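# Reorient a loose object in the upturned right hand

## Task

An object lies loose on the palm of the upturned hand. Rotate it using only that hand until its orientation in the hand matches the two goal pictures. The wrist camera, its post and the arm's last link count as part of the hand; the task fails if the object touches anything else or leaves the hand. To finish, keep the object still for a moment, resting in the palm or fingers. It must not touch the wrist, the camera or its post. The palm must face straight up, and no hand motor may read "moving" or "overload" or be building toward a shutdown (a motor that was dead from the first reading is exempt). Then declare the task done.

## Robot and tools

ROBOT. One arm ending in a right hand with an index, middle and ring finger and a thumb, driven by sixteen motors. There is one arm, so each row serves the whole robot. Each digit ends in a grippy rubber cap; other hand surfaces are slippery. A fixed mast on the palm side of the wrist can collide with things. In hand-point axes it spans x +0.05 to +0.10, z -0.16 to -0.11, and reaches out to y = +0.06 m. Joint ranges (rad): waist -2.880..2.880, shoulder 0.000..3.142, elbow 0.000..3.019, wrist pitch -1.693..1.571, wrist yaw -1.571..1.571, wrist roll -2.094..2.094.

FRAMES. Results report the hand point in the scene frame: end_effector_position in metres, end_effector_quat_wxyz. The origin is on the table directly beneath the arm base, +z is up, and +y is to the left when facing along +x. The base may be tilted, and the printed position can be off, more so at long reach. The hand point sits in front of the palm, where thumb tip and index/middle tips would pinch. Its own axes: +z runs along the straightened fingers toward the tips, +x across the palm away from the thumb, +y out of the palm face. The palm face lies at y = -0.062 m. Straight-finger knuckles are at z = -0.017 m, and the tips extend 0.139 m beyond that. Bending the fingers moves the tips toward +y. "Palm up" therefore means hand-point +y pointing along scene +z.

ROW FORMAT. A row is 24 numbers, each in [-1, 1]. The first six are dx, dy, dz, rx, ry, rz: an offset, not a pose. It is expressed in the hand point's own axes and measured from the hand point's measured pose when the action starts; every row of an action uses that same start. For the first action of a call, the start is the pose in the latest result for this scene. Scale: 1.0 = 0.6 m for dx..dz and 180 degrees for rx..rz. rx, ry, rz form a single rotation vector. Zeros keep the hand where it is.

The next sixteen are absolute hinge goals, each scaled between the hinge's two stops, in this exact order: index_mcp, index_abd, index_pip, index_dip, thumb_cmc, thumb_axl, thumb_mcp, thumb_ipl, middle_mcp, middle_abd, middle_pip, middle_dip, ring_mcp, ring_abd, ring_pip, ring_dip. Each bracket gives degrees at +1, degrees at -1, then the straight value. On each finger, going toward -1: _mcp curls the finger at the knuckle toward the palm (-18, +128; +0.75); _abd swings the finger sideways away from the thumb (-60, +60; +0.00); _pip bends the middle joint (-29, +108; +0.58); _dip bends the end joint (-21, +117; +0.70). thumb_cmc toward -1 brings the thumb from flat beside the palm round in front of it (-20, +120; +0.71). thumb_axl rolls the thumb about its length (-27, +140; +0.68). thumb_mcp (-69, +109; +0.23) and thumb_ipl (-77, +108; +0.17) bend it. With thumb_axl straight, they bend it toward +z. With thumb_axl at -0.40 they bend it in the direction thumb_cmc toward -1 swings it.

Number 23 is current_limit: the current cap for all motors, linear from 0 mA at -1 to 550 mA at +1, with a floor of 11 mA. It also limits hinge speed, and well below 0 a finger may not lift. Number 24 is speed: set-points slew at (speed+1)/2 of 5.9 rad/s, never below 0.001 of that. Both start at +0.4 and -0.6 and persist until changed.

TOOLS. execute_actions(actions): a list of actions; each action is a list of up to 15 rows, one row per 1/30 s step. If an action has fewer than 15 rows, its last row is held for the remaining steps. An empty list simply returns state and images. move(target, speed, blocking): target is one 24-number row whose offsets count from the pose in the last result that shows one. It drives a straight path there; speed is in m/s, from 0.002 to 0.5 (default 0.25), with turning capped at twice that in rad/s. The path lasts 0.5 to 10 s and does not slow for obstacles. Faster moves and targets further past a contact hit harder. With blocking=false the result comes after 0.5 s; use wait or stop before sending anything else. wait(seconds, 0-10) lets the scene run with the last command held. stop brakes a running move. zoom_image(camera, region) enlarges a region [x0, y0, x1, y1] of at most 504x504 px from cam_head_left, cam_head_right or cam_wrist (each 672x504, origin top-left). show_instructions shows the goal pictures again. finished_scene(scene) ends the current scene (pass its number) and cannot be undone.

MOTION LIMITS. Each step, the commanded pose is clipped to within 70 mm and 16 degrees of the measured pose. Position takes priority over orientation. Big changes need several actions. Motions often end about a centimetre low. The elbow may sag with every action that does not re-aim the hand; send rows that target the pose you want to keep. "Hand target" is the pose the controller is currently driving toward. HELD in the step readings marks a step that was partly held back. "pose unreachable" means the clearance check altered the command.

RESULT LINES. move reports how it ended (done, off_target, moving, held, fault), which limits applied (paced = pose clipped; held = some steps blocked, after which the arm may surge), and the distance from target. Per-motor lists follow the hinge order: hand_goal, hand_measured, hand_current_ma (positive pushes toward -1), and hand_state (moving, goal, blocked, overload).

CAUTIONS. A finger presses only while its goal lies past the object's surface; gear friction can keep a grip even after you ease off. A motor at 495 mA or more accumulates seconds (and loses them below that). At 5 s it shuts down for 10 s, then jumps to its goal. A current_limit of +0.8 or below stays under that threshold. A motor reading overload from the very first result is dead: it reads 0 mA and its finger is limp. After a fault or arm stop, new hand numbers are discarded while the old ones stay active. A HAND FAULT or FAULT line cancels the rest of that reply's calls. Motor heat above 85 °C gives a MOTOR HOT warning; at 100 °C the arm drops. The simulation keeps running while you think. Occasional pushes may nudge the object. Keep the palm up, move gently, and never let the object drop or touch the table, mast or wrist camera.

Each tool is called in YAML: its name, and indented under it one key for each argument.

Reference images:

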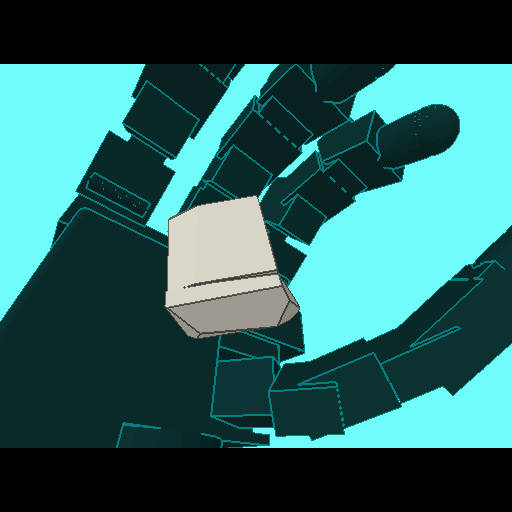

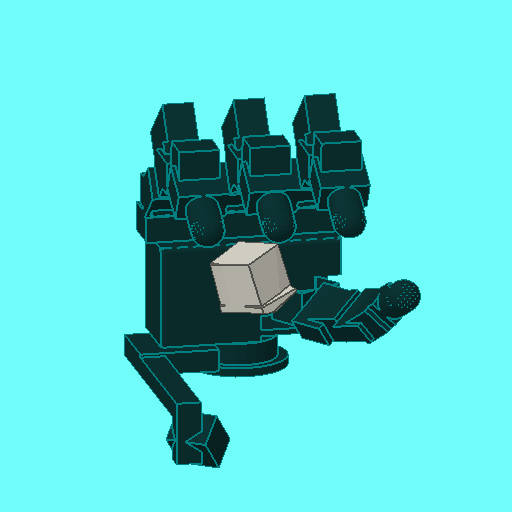

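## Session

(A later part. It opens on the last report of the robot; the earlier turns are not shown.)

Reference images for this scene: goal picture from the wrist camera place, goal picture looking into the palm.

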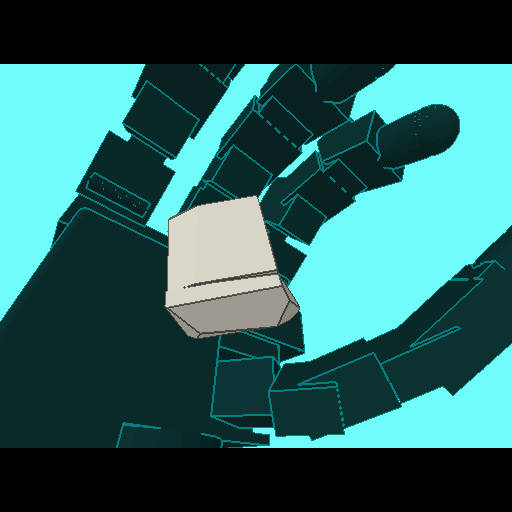

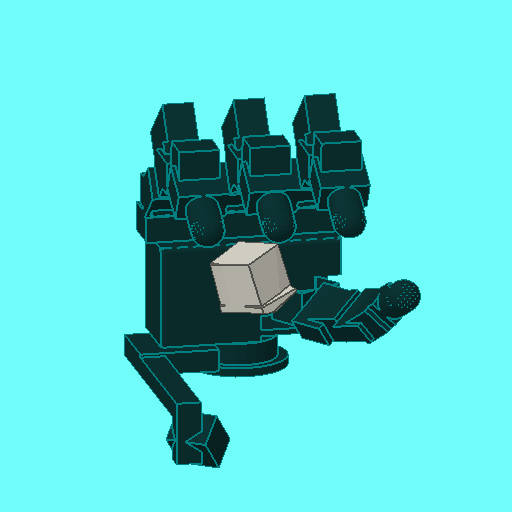

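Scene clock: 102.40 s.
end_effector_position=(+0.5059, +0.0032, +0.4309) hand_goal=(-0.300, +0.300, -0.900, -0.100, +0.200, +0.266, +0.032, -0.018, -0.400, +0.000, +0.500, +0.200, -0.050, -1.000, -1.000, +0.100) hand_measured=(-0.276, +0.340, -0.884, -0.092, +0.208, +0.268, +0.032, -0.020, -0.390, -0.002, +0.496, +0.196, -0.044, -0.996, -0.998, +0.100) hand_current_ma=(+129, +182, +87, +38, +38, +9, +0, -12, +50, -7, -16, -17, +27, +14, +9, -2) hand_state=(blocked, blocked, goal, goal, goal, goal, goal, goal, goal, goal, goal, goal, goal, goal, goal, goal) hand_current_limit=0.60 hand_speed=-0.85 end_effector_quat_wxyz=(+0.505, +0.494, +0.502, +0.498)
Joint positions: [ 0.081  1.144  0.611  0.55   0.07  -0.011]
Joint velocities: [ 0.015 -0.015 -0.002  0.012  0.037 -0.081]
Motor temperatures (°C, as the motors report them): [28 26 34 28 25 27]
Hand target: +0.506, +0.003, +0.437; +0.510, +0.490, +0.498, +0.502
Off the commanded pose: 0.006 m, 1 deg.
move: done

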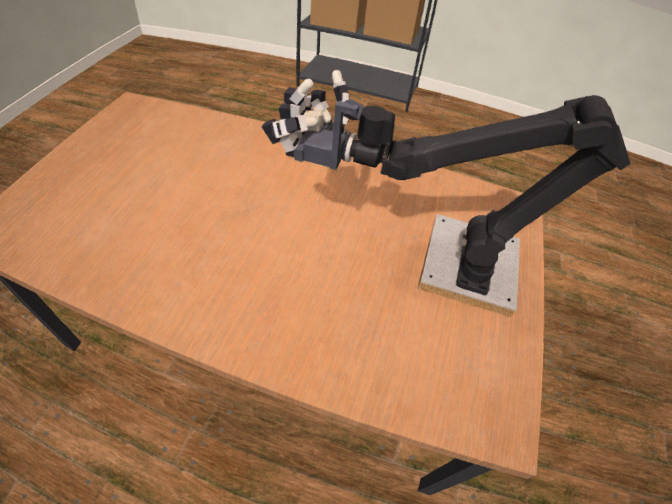

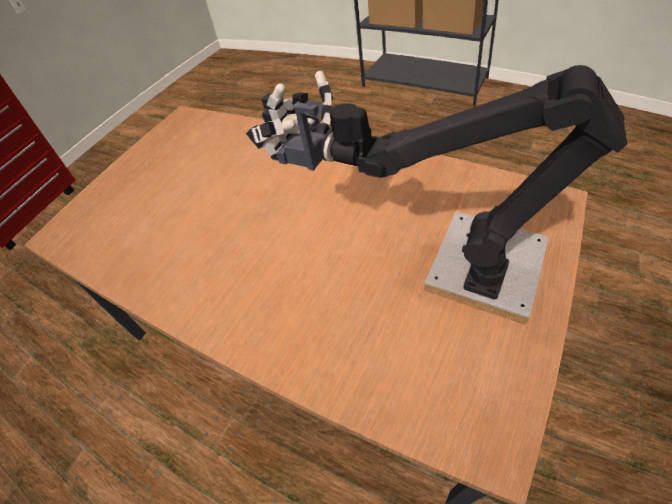

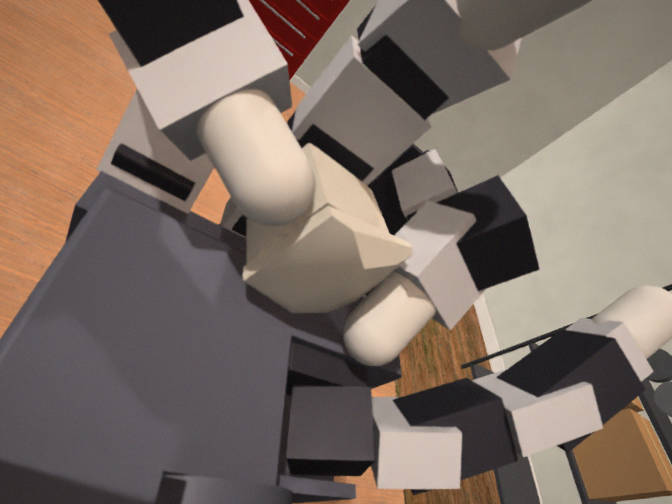

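move:
  target: [0,0.01,0,-0.006,0,0,0.2,0.1,-0.9,-0.2,0.2,0.266,0.032,-0.018,-0.78,0,1,0.8,-0.15,-0.9,-0.85,0.2,0.6,-0.75]

move:
  target: [0,0.01,0,-0.006,0,0,-0.05,0.3,-1,-0.35,0.2,0.266,0.032,-0.018,-0.78,0,1,0.8,-0.12,-1,-0.9,0.25,0.6,-0.75]

move:
  target: [0,0.01,0,-0.006,0,0,-0.2,0.9,-1,-0.35,0.2,0.266,0.032,-0.018,-0.6,0,1,0.8,-0.1,-1,-1,0.2,0.6,-0.8]

Scene clock: 103.80 s.
end_effector_position=(+0.5059, +0.0032, +0.4309) hand_goal=(+0.200, +0.100, -0.900, -0.200, +0.200, +0.266, +0.032, -0.018, -0.780, +0.000, +1.000, +0.800, -0.150, -0.900, -0.850, +0.200) hand_measured=(+0.204, +0.104, -0.900, -0.198, +0.208, +0.268, +0.032, -0.020, -0.778, -0.002, +0.998, +0.798, -0.144, -0.906, -0.856, +0.196) hand_current_ma=(+17, +15, +0, +12, +38, +9, +0, -12, +11, -7, -12, -13, +33, -27, -34, -19) hand_state=(goal, goal, goal, goal, goal, goal, goal, goal, goal, goal, goal, goal, goal, goal, goal, goal) hand_current_limit=0.60 hand_speed=-0.75 end_effector_quat_wxyz=(+0.505, +0.494, +0.502, +0.498)
Joint positions: [ 0.081  1.144  0.611  0.55   0.07  -0.011]
Joint velocities: [-0.005 -0.005 -0.012 -0.007 -0.022 -0.007]
Motor temperatures (°C, as the motors report them): [28 26 34 28 25 27]
Hand target: +0.506, +0.003, +0.437; +0.510, +0.490, +0.498, +0.502
Off the commanded pose: 0.006 m, 1 deg.
move: done

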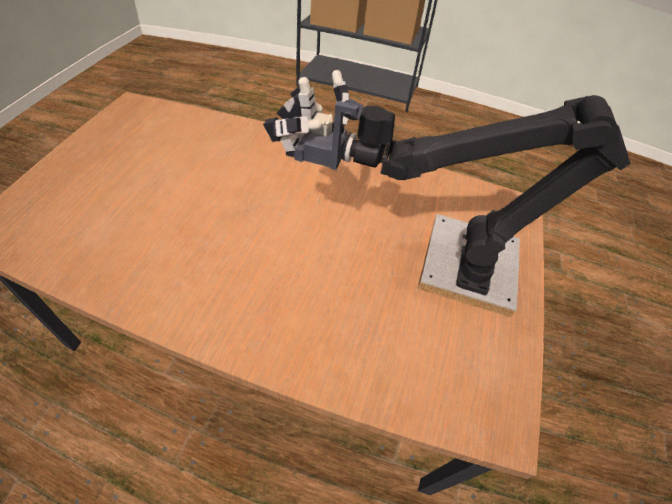

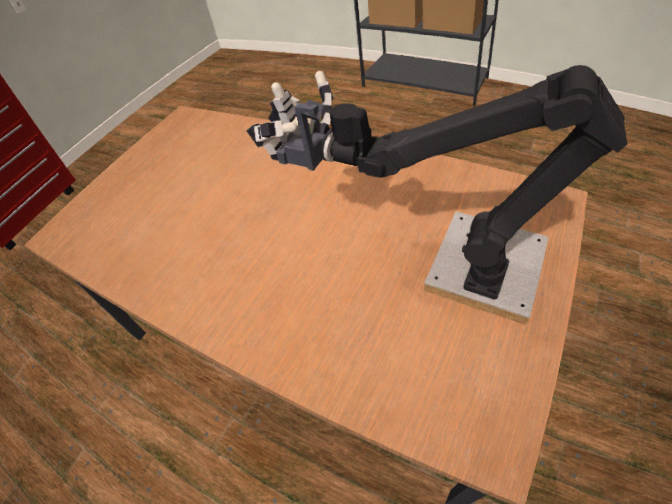

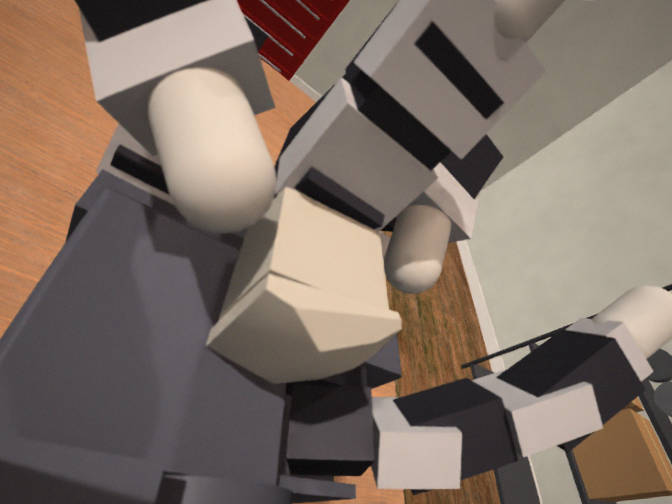

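Scene clock: 104.50 s.
end_effector_position=(+0.5059, +0.0032, +0.4309) hand_goal=(-0.050, +0.300, -1.000, -0.350, +0.200, +0.266, +0.032, -0.018, -0.780, +0.000, +1.000, +0.800, -0.120, -1.000, -0.900, +0.250) hand_measured=(+0.010, +0.298, -0.990, -0.354, +0.208, +0.268, +0.032, -0.020, -0.778, -0.002, +0.998, +0.798, -0.120, -0.998, -0.898, +0.246) hand_current_ma=(+320, -8, +50, -25, +38, +9, +0, -12, +11, -7, -12, -13, -5, +11, +6, -19) hand_state=(blocked, goal, goal, goal, goal, goal, goal, goal, goal, goal, goal, goal, goal, goal, goal, goal) hand_current_limit=0.60 hand_speed=-0.75 end_effector_quat_wxyz=(+0.505, +0.494, +0.502, +0.498)
Joint positions: [ 0.081  1.144  0.611  0.55   0.07  -0.011]
Joint velocities: [-0.015  0.005 -0.002  0.012 -0.037  0.095]
Motor temperatures (°C, as the motors report them): [28 26 34 28 25 27]
Hand target: +0.506, +0.003, +0.437; +0.510, +0.490, +0.498, +0.502
Off the commanded pose: 0.006 m, 1 deg.
move: done

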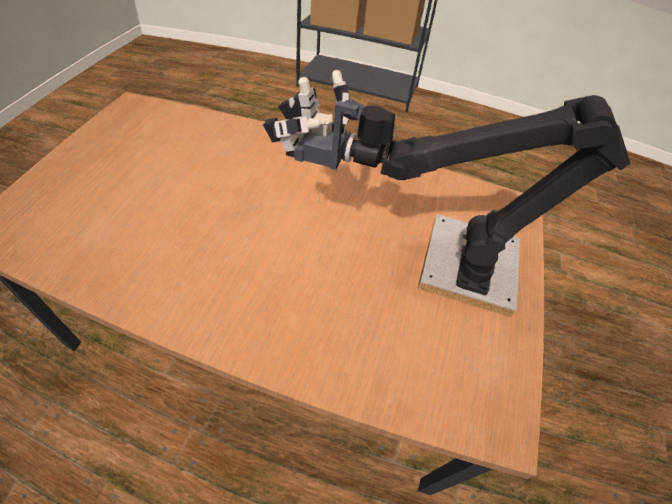

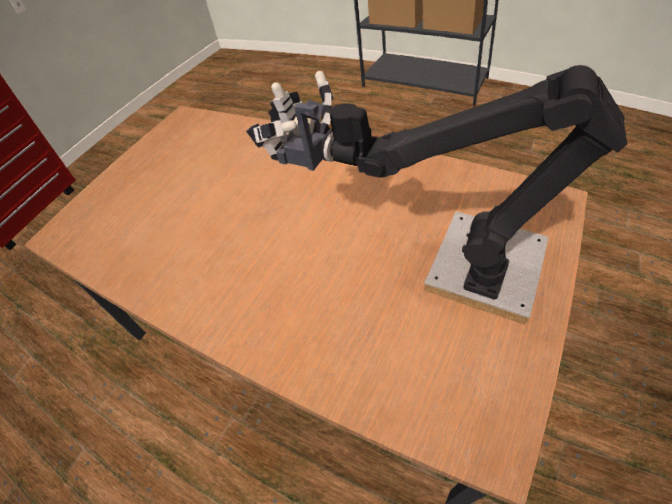

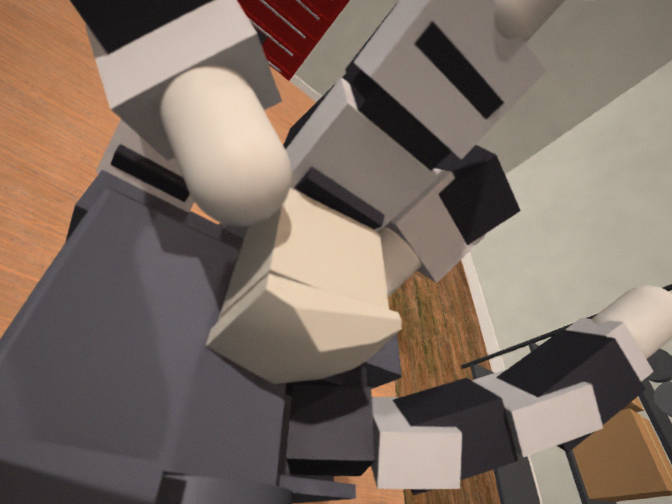

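Scene clock: 105.83 s.
end_effector_position=(+0.5059, +0.0032, +0.4309) hand_goal=(-0.200, +0.900, -1.000, -0.350, +0.200, +0.266, +0.032, -0.018, -0.600, +0.000, +1.000, +0.800, -0.100, -1.000, -1.000, +0.200) hand_measured=(-0.194, +0.898, -1.000, -0.350, +0.208, +0.268, +0.032, -0.020, -0.602, -0.002, +0.998, +0.798, -0.098, -0.998, -0.998, +0.204) hand_current_ma=(+34, -11, +4, -3, +38, +9, +0, -12, -9, -7, -7, -13, +8, +9, +13, +18) hand_state=(goal, goal, goal, goal, goal, goal, goal, goal, goal, goal, goal, goal, goal, goal, goal, goal) hand_current_limit=0.60 hand_speed=-0.80 end_effector_quat_wxyz=(+0.505, +0.494, +0.502, +0.498)
Joint positions: [ 0.081  1.144  0.611  0.55   0.07  -0.011]
Joint velocities: [-0.005 -0.005  0.012  0.007 -0.051 -0.081]
Motor temperatures (°C, as the motors report them): [28 26 34 28 25 27]
Hand target: +0.506, +0.003, +0.437; +0.510, +0.490, +0.498, +0.502
Off the commanded pose: 0.006 m, 1 deg.
move: done

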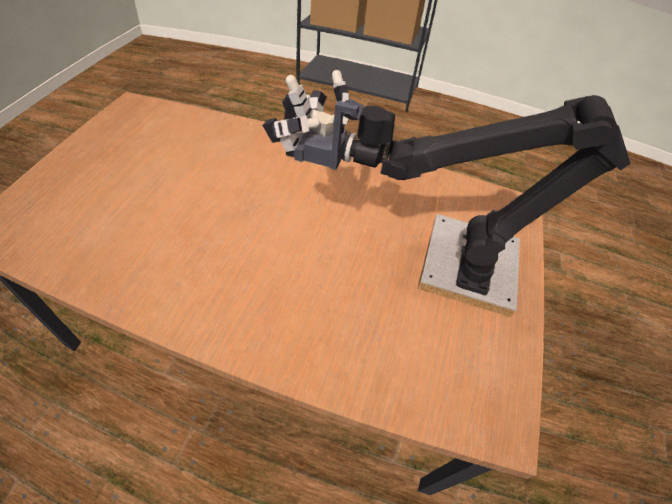

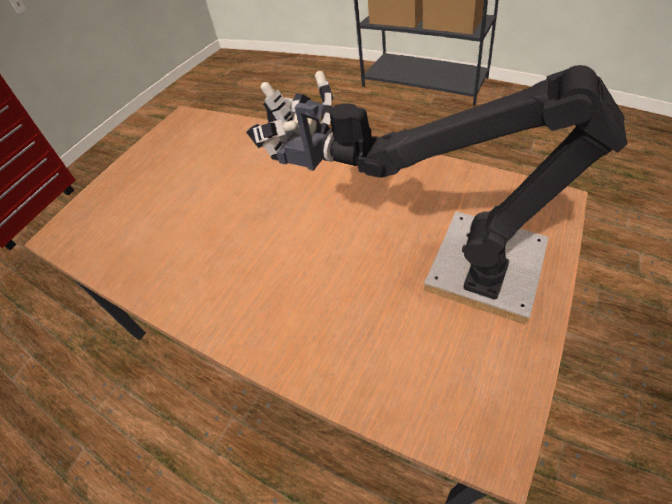

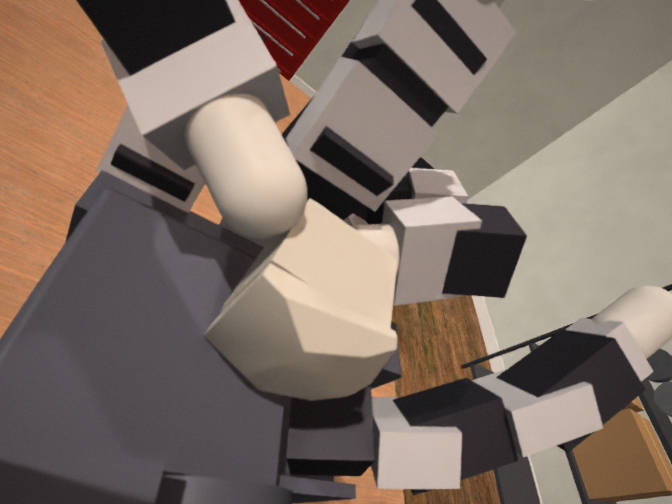

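move:
  target: [0,0.01,0,-0.006,0,0,0.0,0.1,-0.9,-0.2,0.2,0.266,0.032,-0.018,-0.6,0,1,0.8,-0.5,-0.2,-0.3,0.1,0.6,-0.7]

move:
  target: [0,0.01,0,-0.006,0,0,-0.25,0.45,-0.95,-0.1,0.2,0.266,0.032,-0.018,-0.6,0,1,0.8,-0.75,0,-0.1,0,0.6,-0.7]

move:
  target: [0,0.01,0,-0.006,0,0,-0.25,0.45,-0.95,-0.1,0.2,0.266,0.032,-0.018,-0.5,0,1,0.8,-0.7,0.5,-0.1,-0.3,0.6,-0.8]

Scene clock: 107.33 s.
end_effector_position=(+0.5059, +0.0032, +0.4309) hand_goal=(+0.000, +0.100, -0.900, -0.200, +0.200, +0.266, +0.032, -0.018, -0.600, +0.000, +1.000, +0.800, -0.500, -0.200, -0.300, +0.100) hand_measured=(+0.000, +0.104, -0.906, -0.204, +0.208, +0.268, +0.032, -0.020, -0.602, -0.002, +0.998, +0.798, -0.500, -0.206, -0.308, +0.102) hand_current_ma=(+5, +15, -37, -21, +38, +9, +0, -12, -9, -7, -7, -13, +2, -25, -44, +11) hand_state=(goal, goal, goal, goal, goal, goal, goal, goal, goal, goal, goal, goal, goal, goal, goal, goal) hand_current_limit=0.60 hand_speed=-0.70 end_effector_quat_wxyz=(+0.505, +0.494, +0.502, +0.498)
Joint positions: [ 0.081  1.144  0.611  0.55   0.07  -0.011]
Joint velocities: [ 0.015 -0.015  0.002 -0.002  0.037  0.007]
Motor temperatures (°C, as the motors report them): [28 26 34 28 25 27]
Hand target: +0.506, +0.003, +0.437; +0.510, +0.490, +0.498, +0.502
Off the commanded pose: 0.006 m, 1 deg.
move: done

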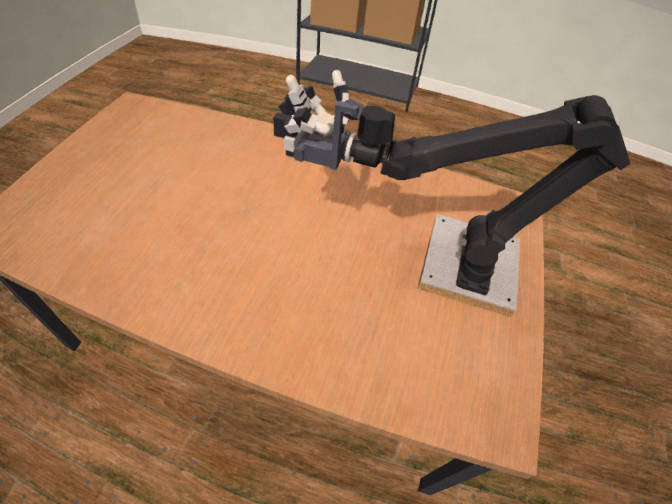

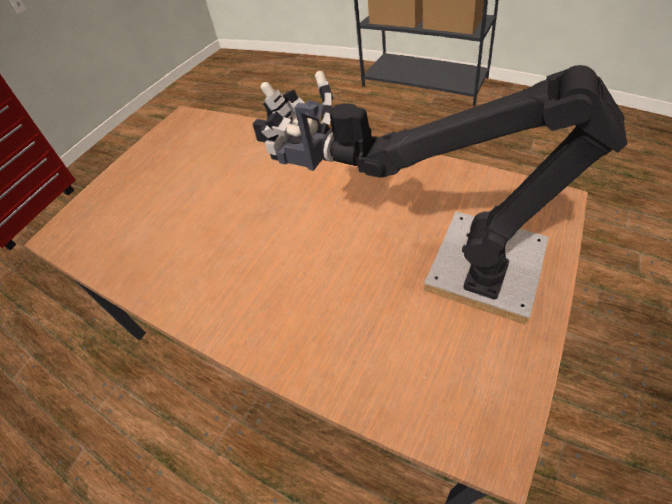

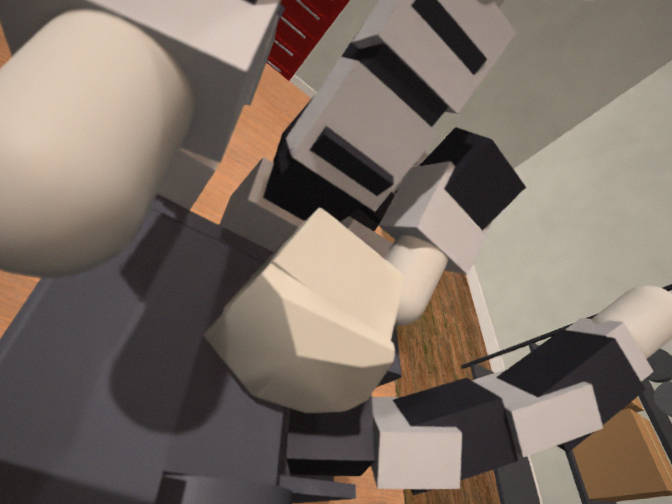

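Scene clock: 108.03 s.
end_effector_position=(+0.5059, +0.0032, +0.4309) hand_goal=(-0.250, +0.450, -0.950, -0.100, +0.200, +0.266, +0.032, -0.018, -0.600, +0.000, +1.000, +0.800, -0.750, +0.000, -0.100, +0.000) hand_measured=(-0.222, +0.440, -0.940, -0.098, +0.208, +0.268, +0.032, -0.020, -0.602, -0.002, +0.998, +0.798, -0.752, -0.004, -0.108, +0.002) hand_current_ma=(+150, -49, +51, +12, +38, +9, +0, -12, -9, -7, -7, -13, -13, -17, -45, +11) hand_state=(blocked, goal, goal, goal, goal, goal, goal, goal, goal, goal, goal, goal, goal, goal, goal, goal) hand_current_limit=0.60 hand_speed=-0.70 end_effector_quat_wxyz=(+0.505, +0.494, +0.502, +0.498)
Joint positions: [ 0.081  1.144  0.611  0.55   0.07  -0.011]
Joint velocities: [-0.005 -0.005 -0.017  0.007 -0.051  0.007]
Motor temperatures (°C, as the motors report them): [28 26 34 28 25 27]
Hand target: +0.506, +0.003, +0.437; +0.510, +0.490, +0.498, +0.502
Off the commanded pose: 0.006 m, 1 deg.
move: done

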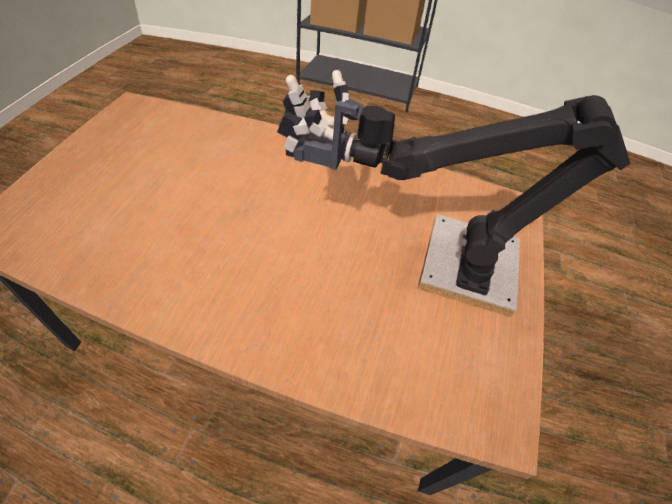

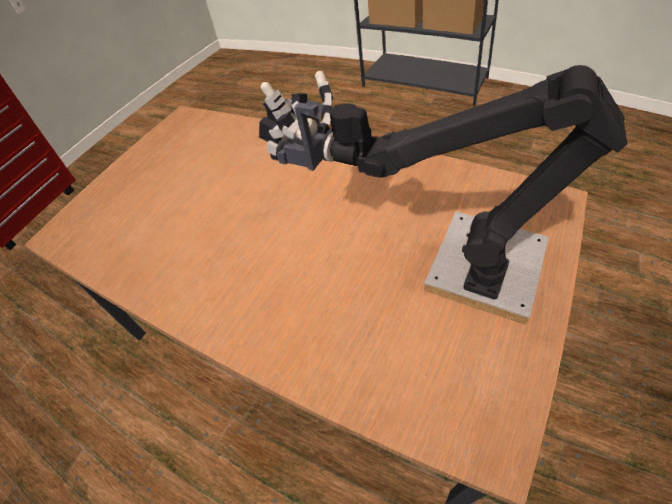

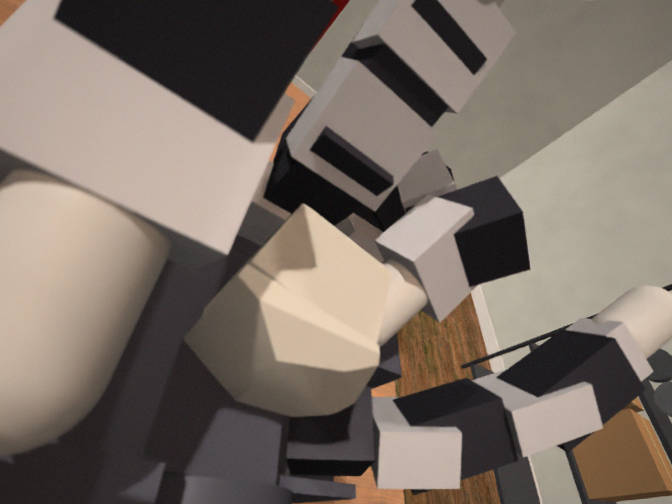

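Scene clock: 109.10 s.
end_effector_position=(+0.5059, +0.0032, +0.4309) hand_goal=(-0.250, +0.450, -0.950, -0.100, +0.200, +0.266, +0.032, -0.018, -0.500, +0.000, +1.000, +0.800, -0.700, +0.500, -0.100, -0.300) hand_measured=(-0.222, +0.436, -0.940, -0.098, +0.208, +0.268, +0.032, -0.020, -0.500, -0.002, +1.000, +0.798, -0.688, +0.388, -0.098, -0.294) hand_current_ma=(+150, -60, +52, +11, +38, +9, +0, -12, +0, -7, -4, -12, +59, -440, +9, +29) hand_state=(blocked, goal, goal, goal, goal, goal, goal, goal, goal, goal, goal, goal, goal, blocked, goal, goal) hand_current_limit=0.60 hand_speed=-0.80 end_effector_quat_wxyz=(+0.505, +0.494, +0.502, +0.498)
Joint positions: [ 0.081  1.144  0.611  0.55   0.07  -0.011]
Joint velocities: [-0.015  0.015  0.012 -0.022 -0.081  0.022]
Motor temperatures (°C, as the motors report them): [28 26 34 28 25 27]
Hand target: +0.506, +0.003, +0.437; +0.510, +0.490, +0.498, +0.502
Off the commanded pose: 0.006 m, 1 deg.
move: done

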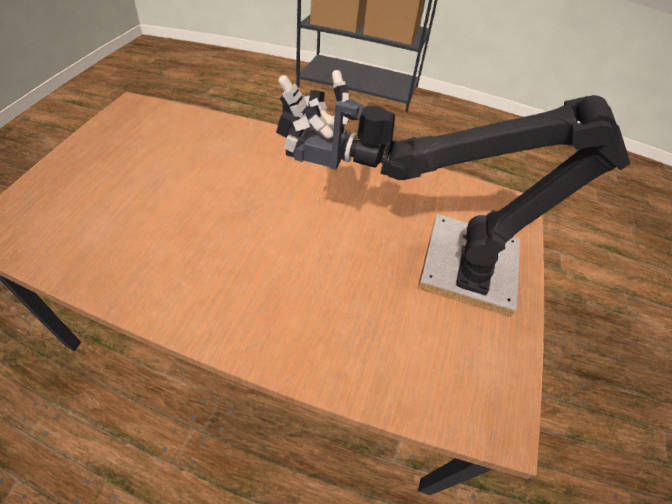

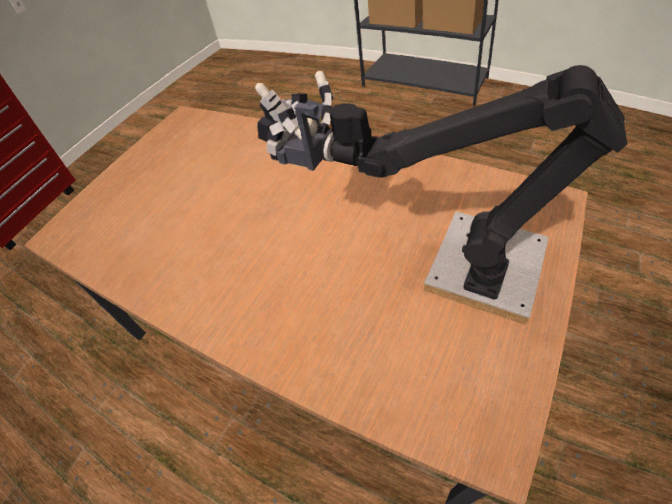

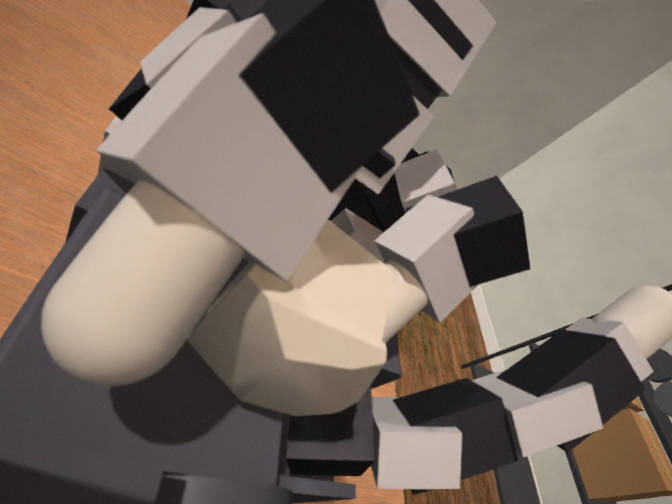

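move:
  target: [0,0.01,0,-0.006,0,0,-0.1,0.4,-1,-0.25,0.2,0.266,0.032,-0.018,-0.4,0.15,1,0.8,-0.92,0.05,0.05,0.15,0.6,-0.7]

move:
  target: [0,0.01,0,-0.006,0,0,-0.1,0.4,-1,-0.25,0.2,0.266,0.032,-0.018,-0.4,0.15,1,0.8,-0.92,0.55,0.05,0.15,0.6,-0.8]

Scene clock: 110.20 s.
end_effector_position=(+0.5059, +0.0032, +0.4309) hand_goal=(-0.100, +0.400, -1.000, -0.250, +0.200, +0.266, +0.032, -0.018, -0.400, +0.150, +1.000, +0.800, -0.920, +0.050, +0.050, +0.150) hand_measured=(-0.096, +0.404, -0.972, -0.224, +0.208, +0.268, +0.032, -0.020, -0.398, +0.148, +1.000, +0.798, -0.924, +0.054, +0.048, +0.146) hand_current_ma=(+25, +15, +153, +133, +38, +9, +0, -12, +9, -11, -2, -12, -24, +18, -7, -21) hand_state=(goal, goal, blocked, blocked, goal, goal, goal, goal, goal, goal, goal, goal, goal, goal, goal, goal) hand_current_limit=0.60 hand_speed=-0.70 end_effector_quat_wxyz=(+0.505, +0.494, +0.502, +0.498)
Joint positions: [ 0.081  1.144  0.611  0.55   0.07  -0.011]
Joint velocities: [ 0.005 -0.015 -0.002 -0.017  0.051 -0.081]
Motor temperatures (°C, as the motors report them): [28 26 34 28 25 27]
Hand target: +0.506, +0.003, +0.437; +0.510, +0.490, +0.498, +0.502
Off the commanded pose: 0.006 m, 1 deg.
move: done

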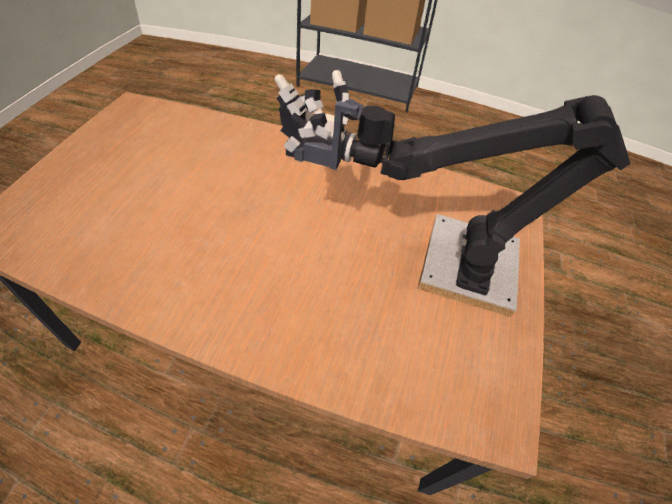

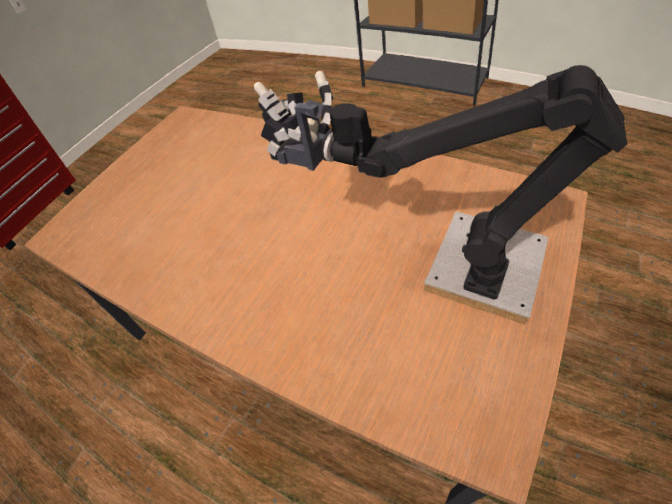

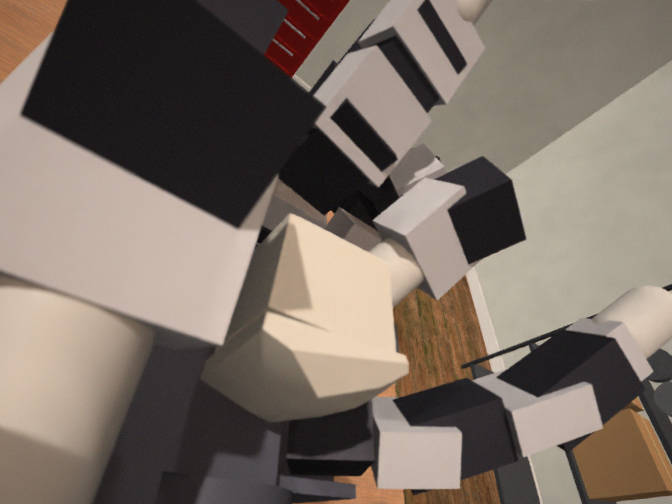

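Scene clock: 111.30 s.
end_effector_position=(+0.5059, +0.0032, +0.4309) hand_goal=(-0.100, +0.400, -1.000, -0.250, +0.200, +0.266, +0.032, -0.018, -0.400, +0.150, +1.000, +0.800, -0.920, +0.550, +0.050, +0.150) hand_measured=(-0.094, +0.402, -0.972, -0.226, +0.208, +0.268, +0.032, -0.020, -0.398, +0.148, +1.000, +0.798, -0.924, +0.518, +0.048, +0.146) hand_current_ma=(+31, +11, +153, +123, +38, +9, +0, -12, +9, -11, -2, -12, -24, -142, -7, -17) hand_state=(goal, goal, blocked, blocked, goal, goal, goal, goal, goal, goal, goal, goal, goal, blocked, goal, goal) hand_current_limit=0.60 hand_speed=-0.80 end_effector_quat_wxyz=(+0.505, +0.494, +0.502, +0.498)
Joint positions: [ 0.081  1.144  0.611  0.55   0.07  -0.011]
Joint velocities: [-0.005  0.005 -0.007  0.007 -0.022 -0.007]
Motor temperatures (°C, as the motors report them): [28 26 34 28 25 27]
Hand target: +0.506, +0.003, +0.437; +0.510, +0.490, +0.498, +0.502
Off the commanded pose: 0.006 m, 1 deg.
move: done

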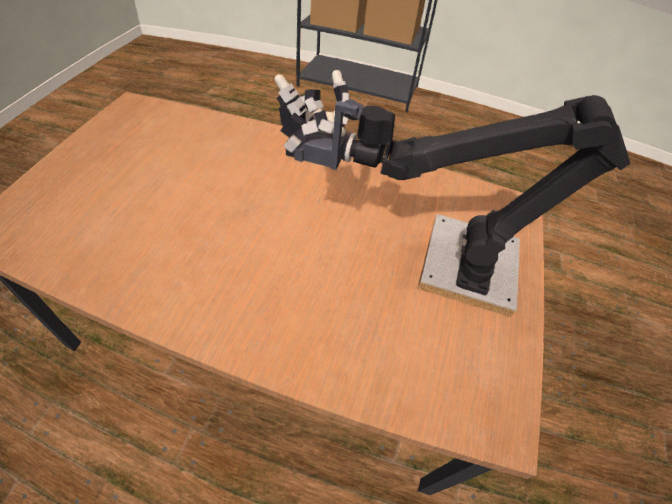

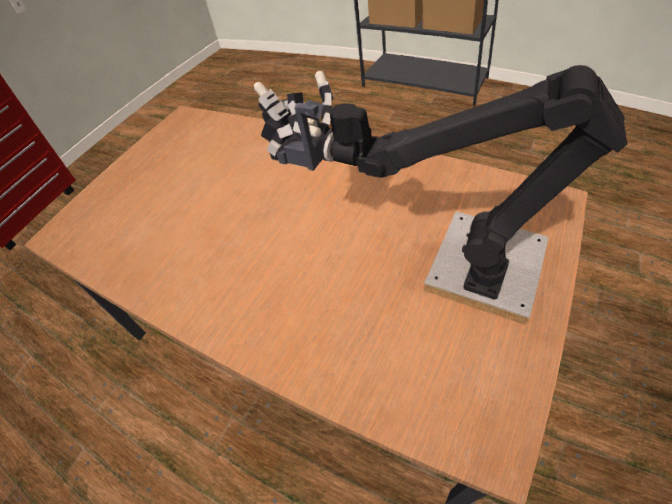

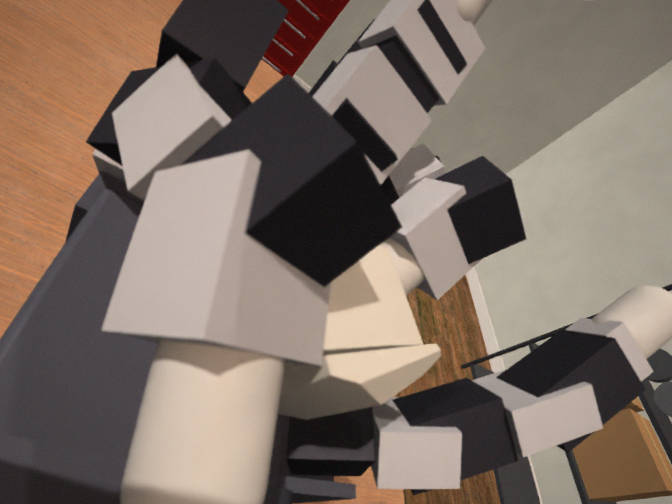

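move:
  target: [0,0.01,0,-0.006,0,0,-0.1,0.4,-1,-0.25,0.2,0.266,0.032,-0.018,-0.4,0.15,1,0.8,-0.8,0.75,0.05,0.15,0.6,-0.85]

zoom_image:
  camera: "cam_head_right"
  region: [250,70,350,160]

Scene clock: 112.17 s.
end_effector_position=(+0.5059, +0.0032, +0.4309) hand_goal=(-0.100, +0.400, -1.000, -0.250, +0.200, +0.266, +0.032, -0.018, -0.400, +0.150, +1.000, +0.800, -0.800, +0.750, +0.050, +0.150) hand_measured=(-0.092, +0.400, -0.972, -0.230, +0.208, +0.268, +0.032, -0.020, -0.398, +0.148, +1.000, +0.798, -0.802, +0.636, +0.048, +0.146) hand_current_ma=(+44, -4, +149, +102, +38, +9, +0, -12, +9, -11, -2, -12, -6, -440, -7, -17) hand_state=(goal, goal, blocked, blocked, goal, goal, goal, goal, goal, goal, goal, goal, goal, blocked, goal, goal) hand_current_limit=0.60 hand_speed=-0.85 end_effector_quat_wxyz=(+0.505, +0.494, +0.502, +0.498)
Joint positions: [ 0.081  1.144  0.611  0.55   0.07  -0.011]
Joint velocities: [-0.015  0.005  0.002  0.007 -0.022  0.066]
Motor temperatures (°C, as the motors report them): [28 26 34 28 25 27]
Hand target: +0.506, +0.003, +0.437; +0.510, +0.490, +0.498, +0.502
Off the commanded pose: 0.006 m, 1 deg.
move: done

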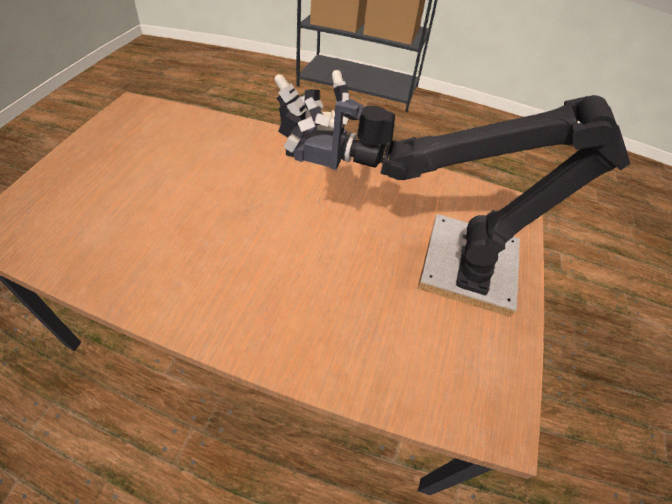

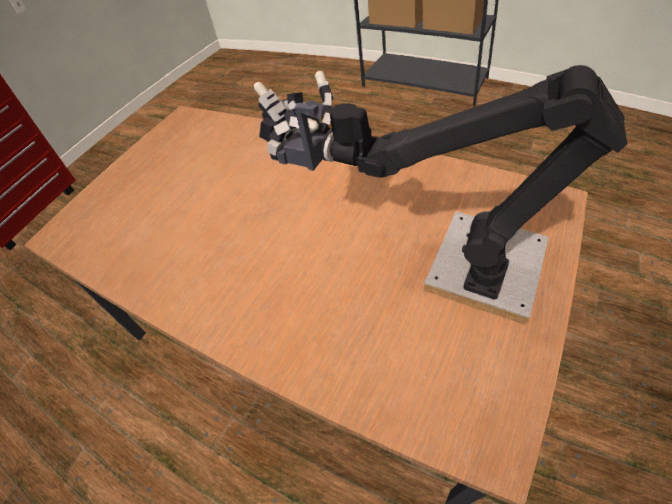

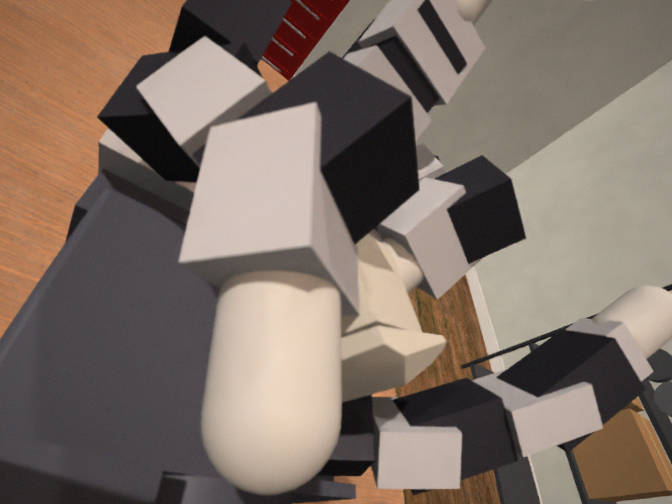

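Region (250, 70, 350, 160) of cam_head_right's 672x504 image, scaled by 5.040, with more detail than that image has; it fills the top 454 rows of this view, and the rest is white.

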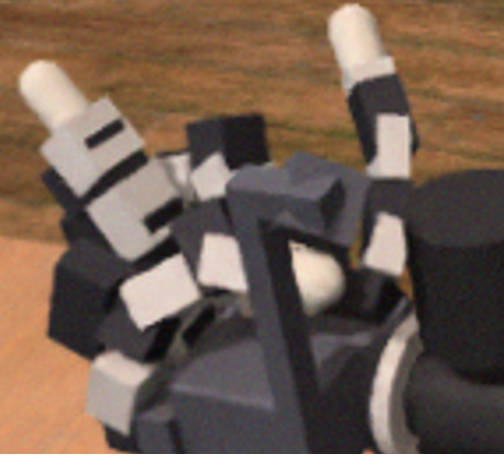

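move:
  target: [0,0.01,0,-0.006,0,0,-0.12,0.5,-1,-0.25,0.2,0.266,0.032,-0.018,-0.1,0.15,1,0.8,-0.72,0.75,0.05,0.15,0.6,-0.88]

Scene clock: 113.60 s.
end_effector_position=(+0.5059, +0.0032, +0.4309) hand_goal=(-0.120, +0.500, -1.000, -0.250, +0.200, +0.266, +0.032, -0.018, -0.100, +0.150, +1.000, +0.800, -0.720, +0.750, +0.050, +0.150) hand_measured=(-0.096, +0.450, -0.974, -0.242, +0.208, +0.268, +0.032, -0.020, -0.094, +0.148, +1.000, +0.798, -0.726, +0.684, +0.046, +0.146) hand_current_ma=(+127, -231, +144, +41, +38, +9, +0, -12, +31, -11, -1, -11, -33, -292, -20, -17) hand_state=(blocked, blocked, blocked, goal, goal, goal, goal, goal, goal, goal, goal, goal, goal, blocked, goal, goal) hand_current_limit=0.60 hand_speed=-0.88 end_effector_quat_wxyz=(+0.505, +0.494, +0.502, +0.498)
Joint positions: [ 0.081  1.144  0.611  0.55   0.07  -0.011]
Joint velocities: [-0.005  0.005 -0.012  0.007  0.022 -0.037]
Motor temperatures (°C, as the motors report them): [28 26 34 28 25 27]
Hand target: +0.506, +0.003, +0.437; +0.510, +0.490, +0.498, +0.502
Off the commanded pose: 0.006 m, 1 deg.
move: done

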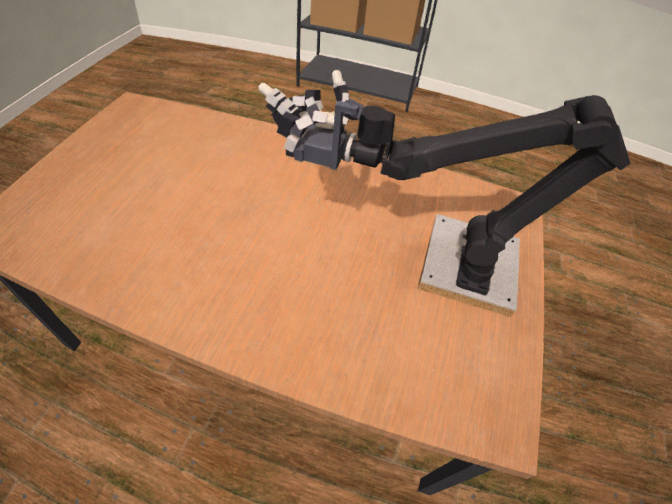

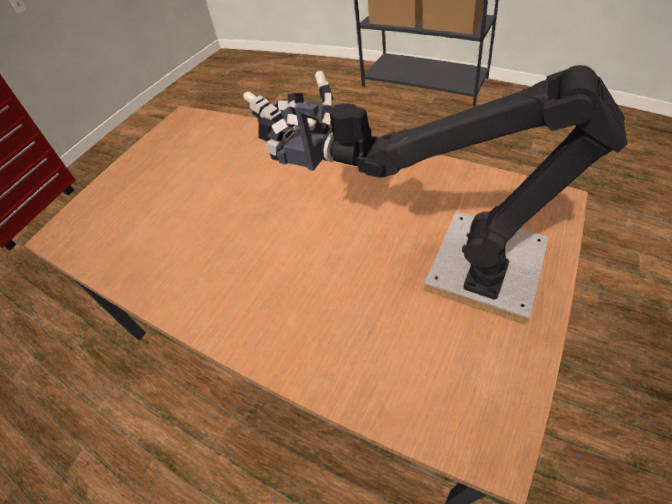

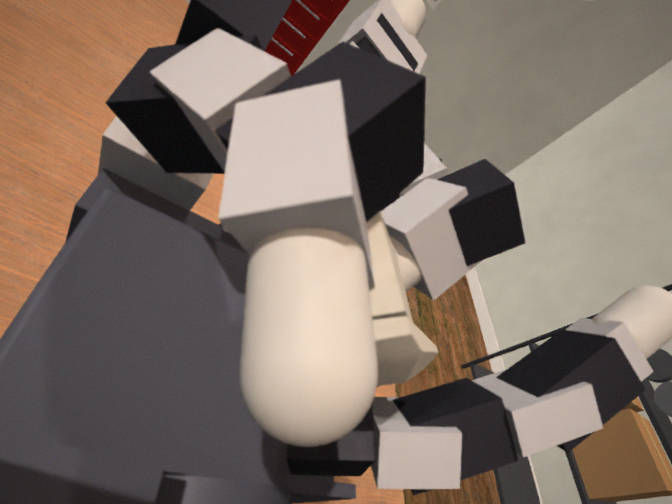

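finished_scene:
  scene: 1

The scene is finished: the task was done.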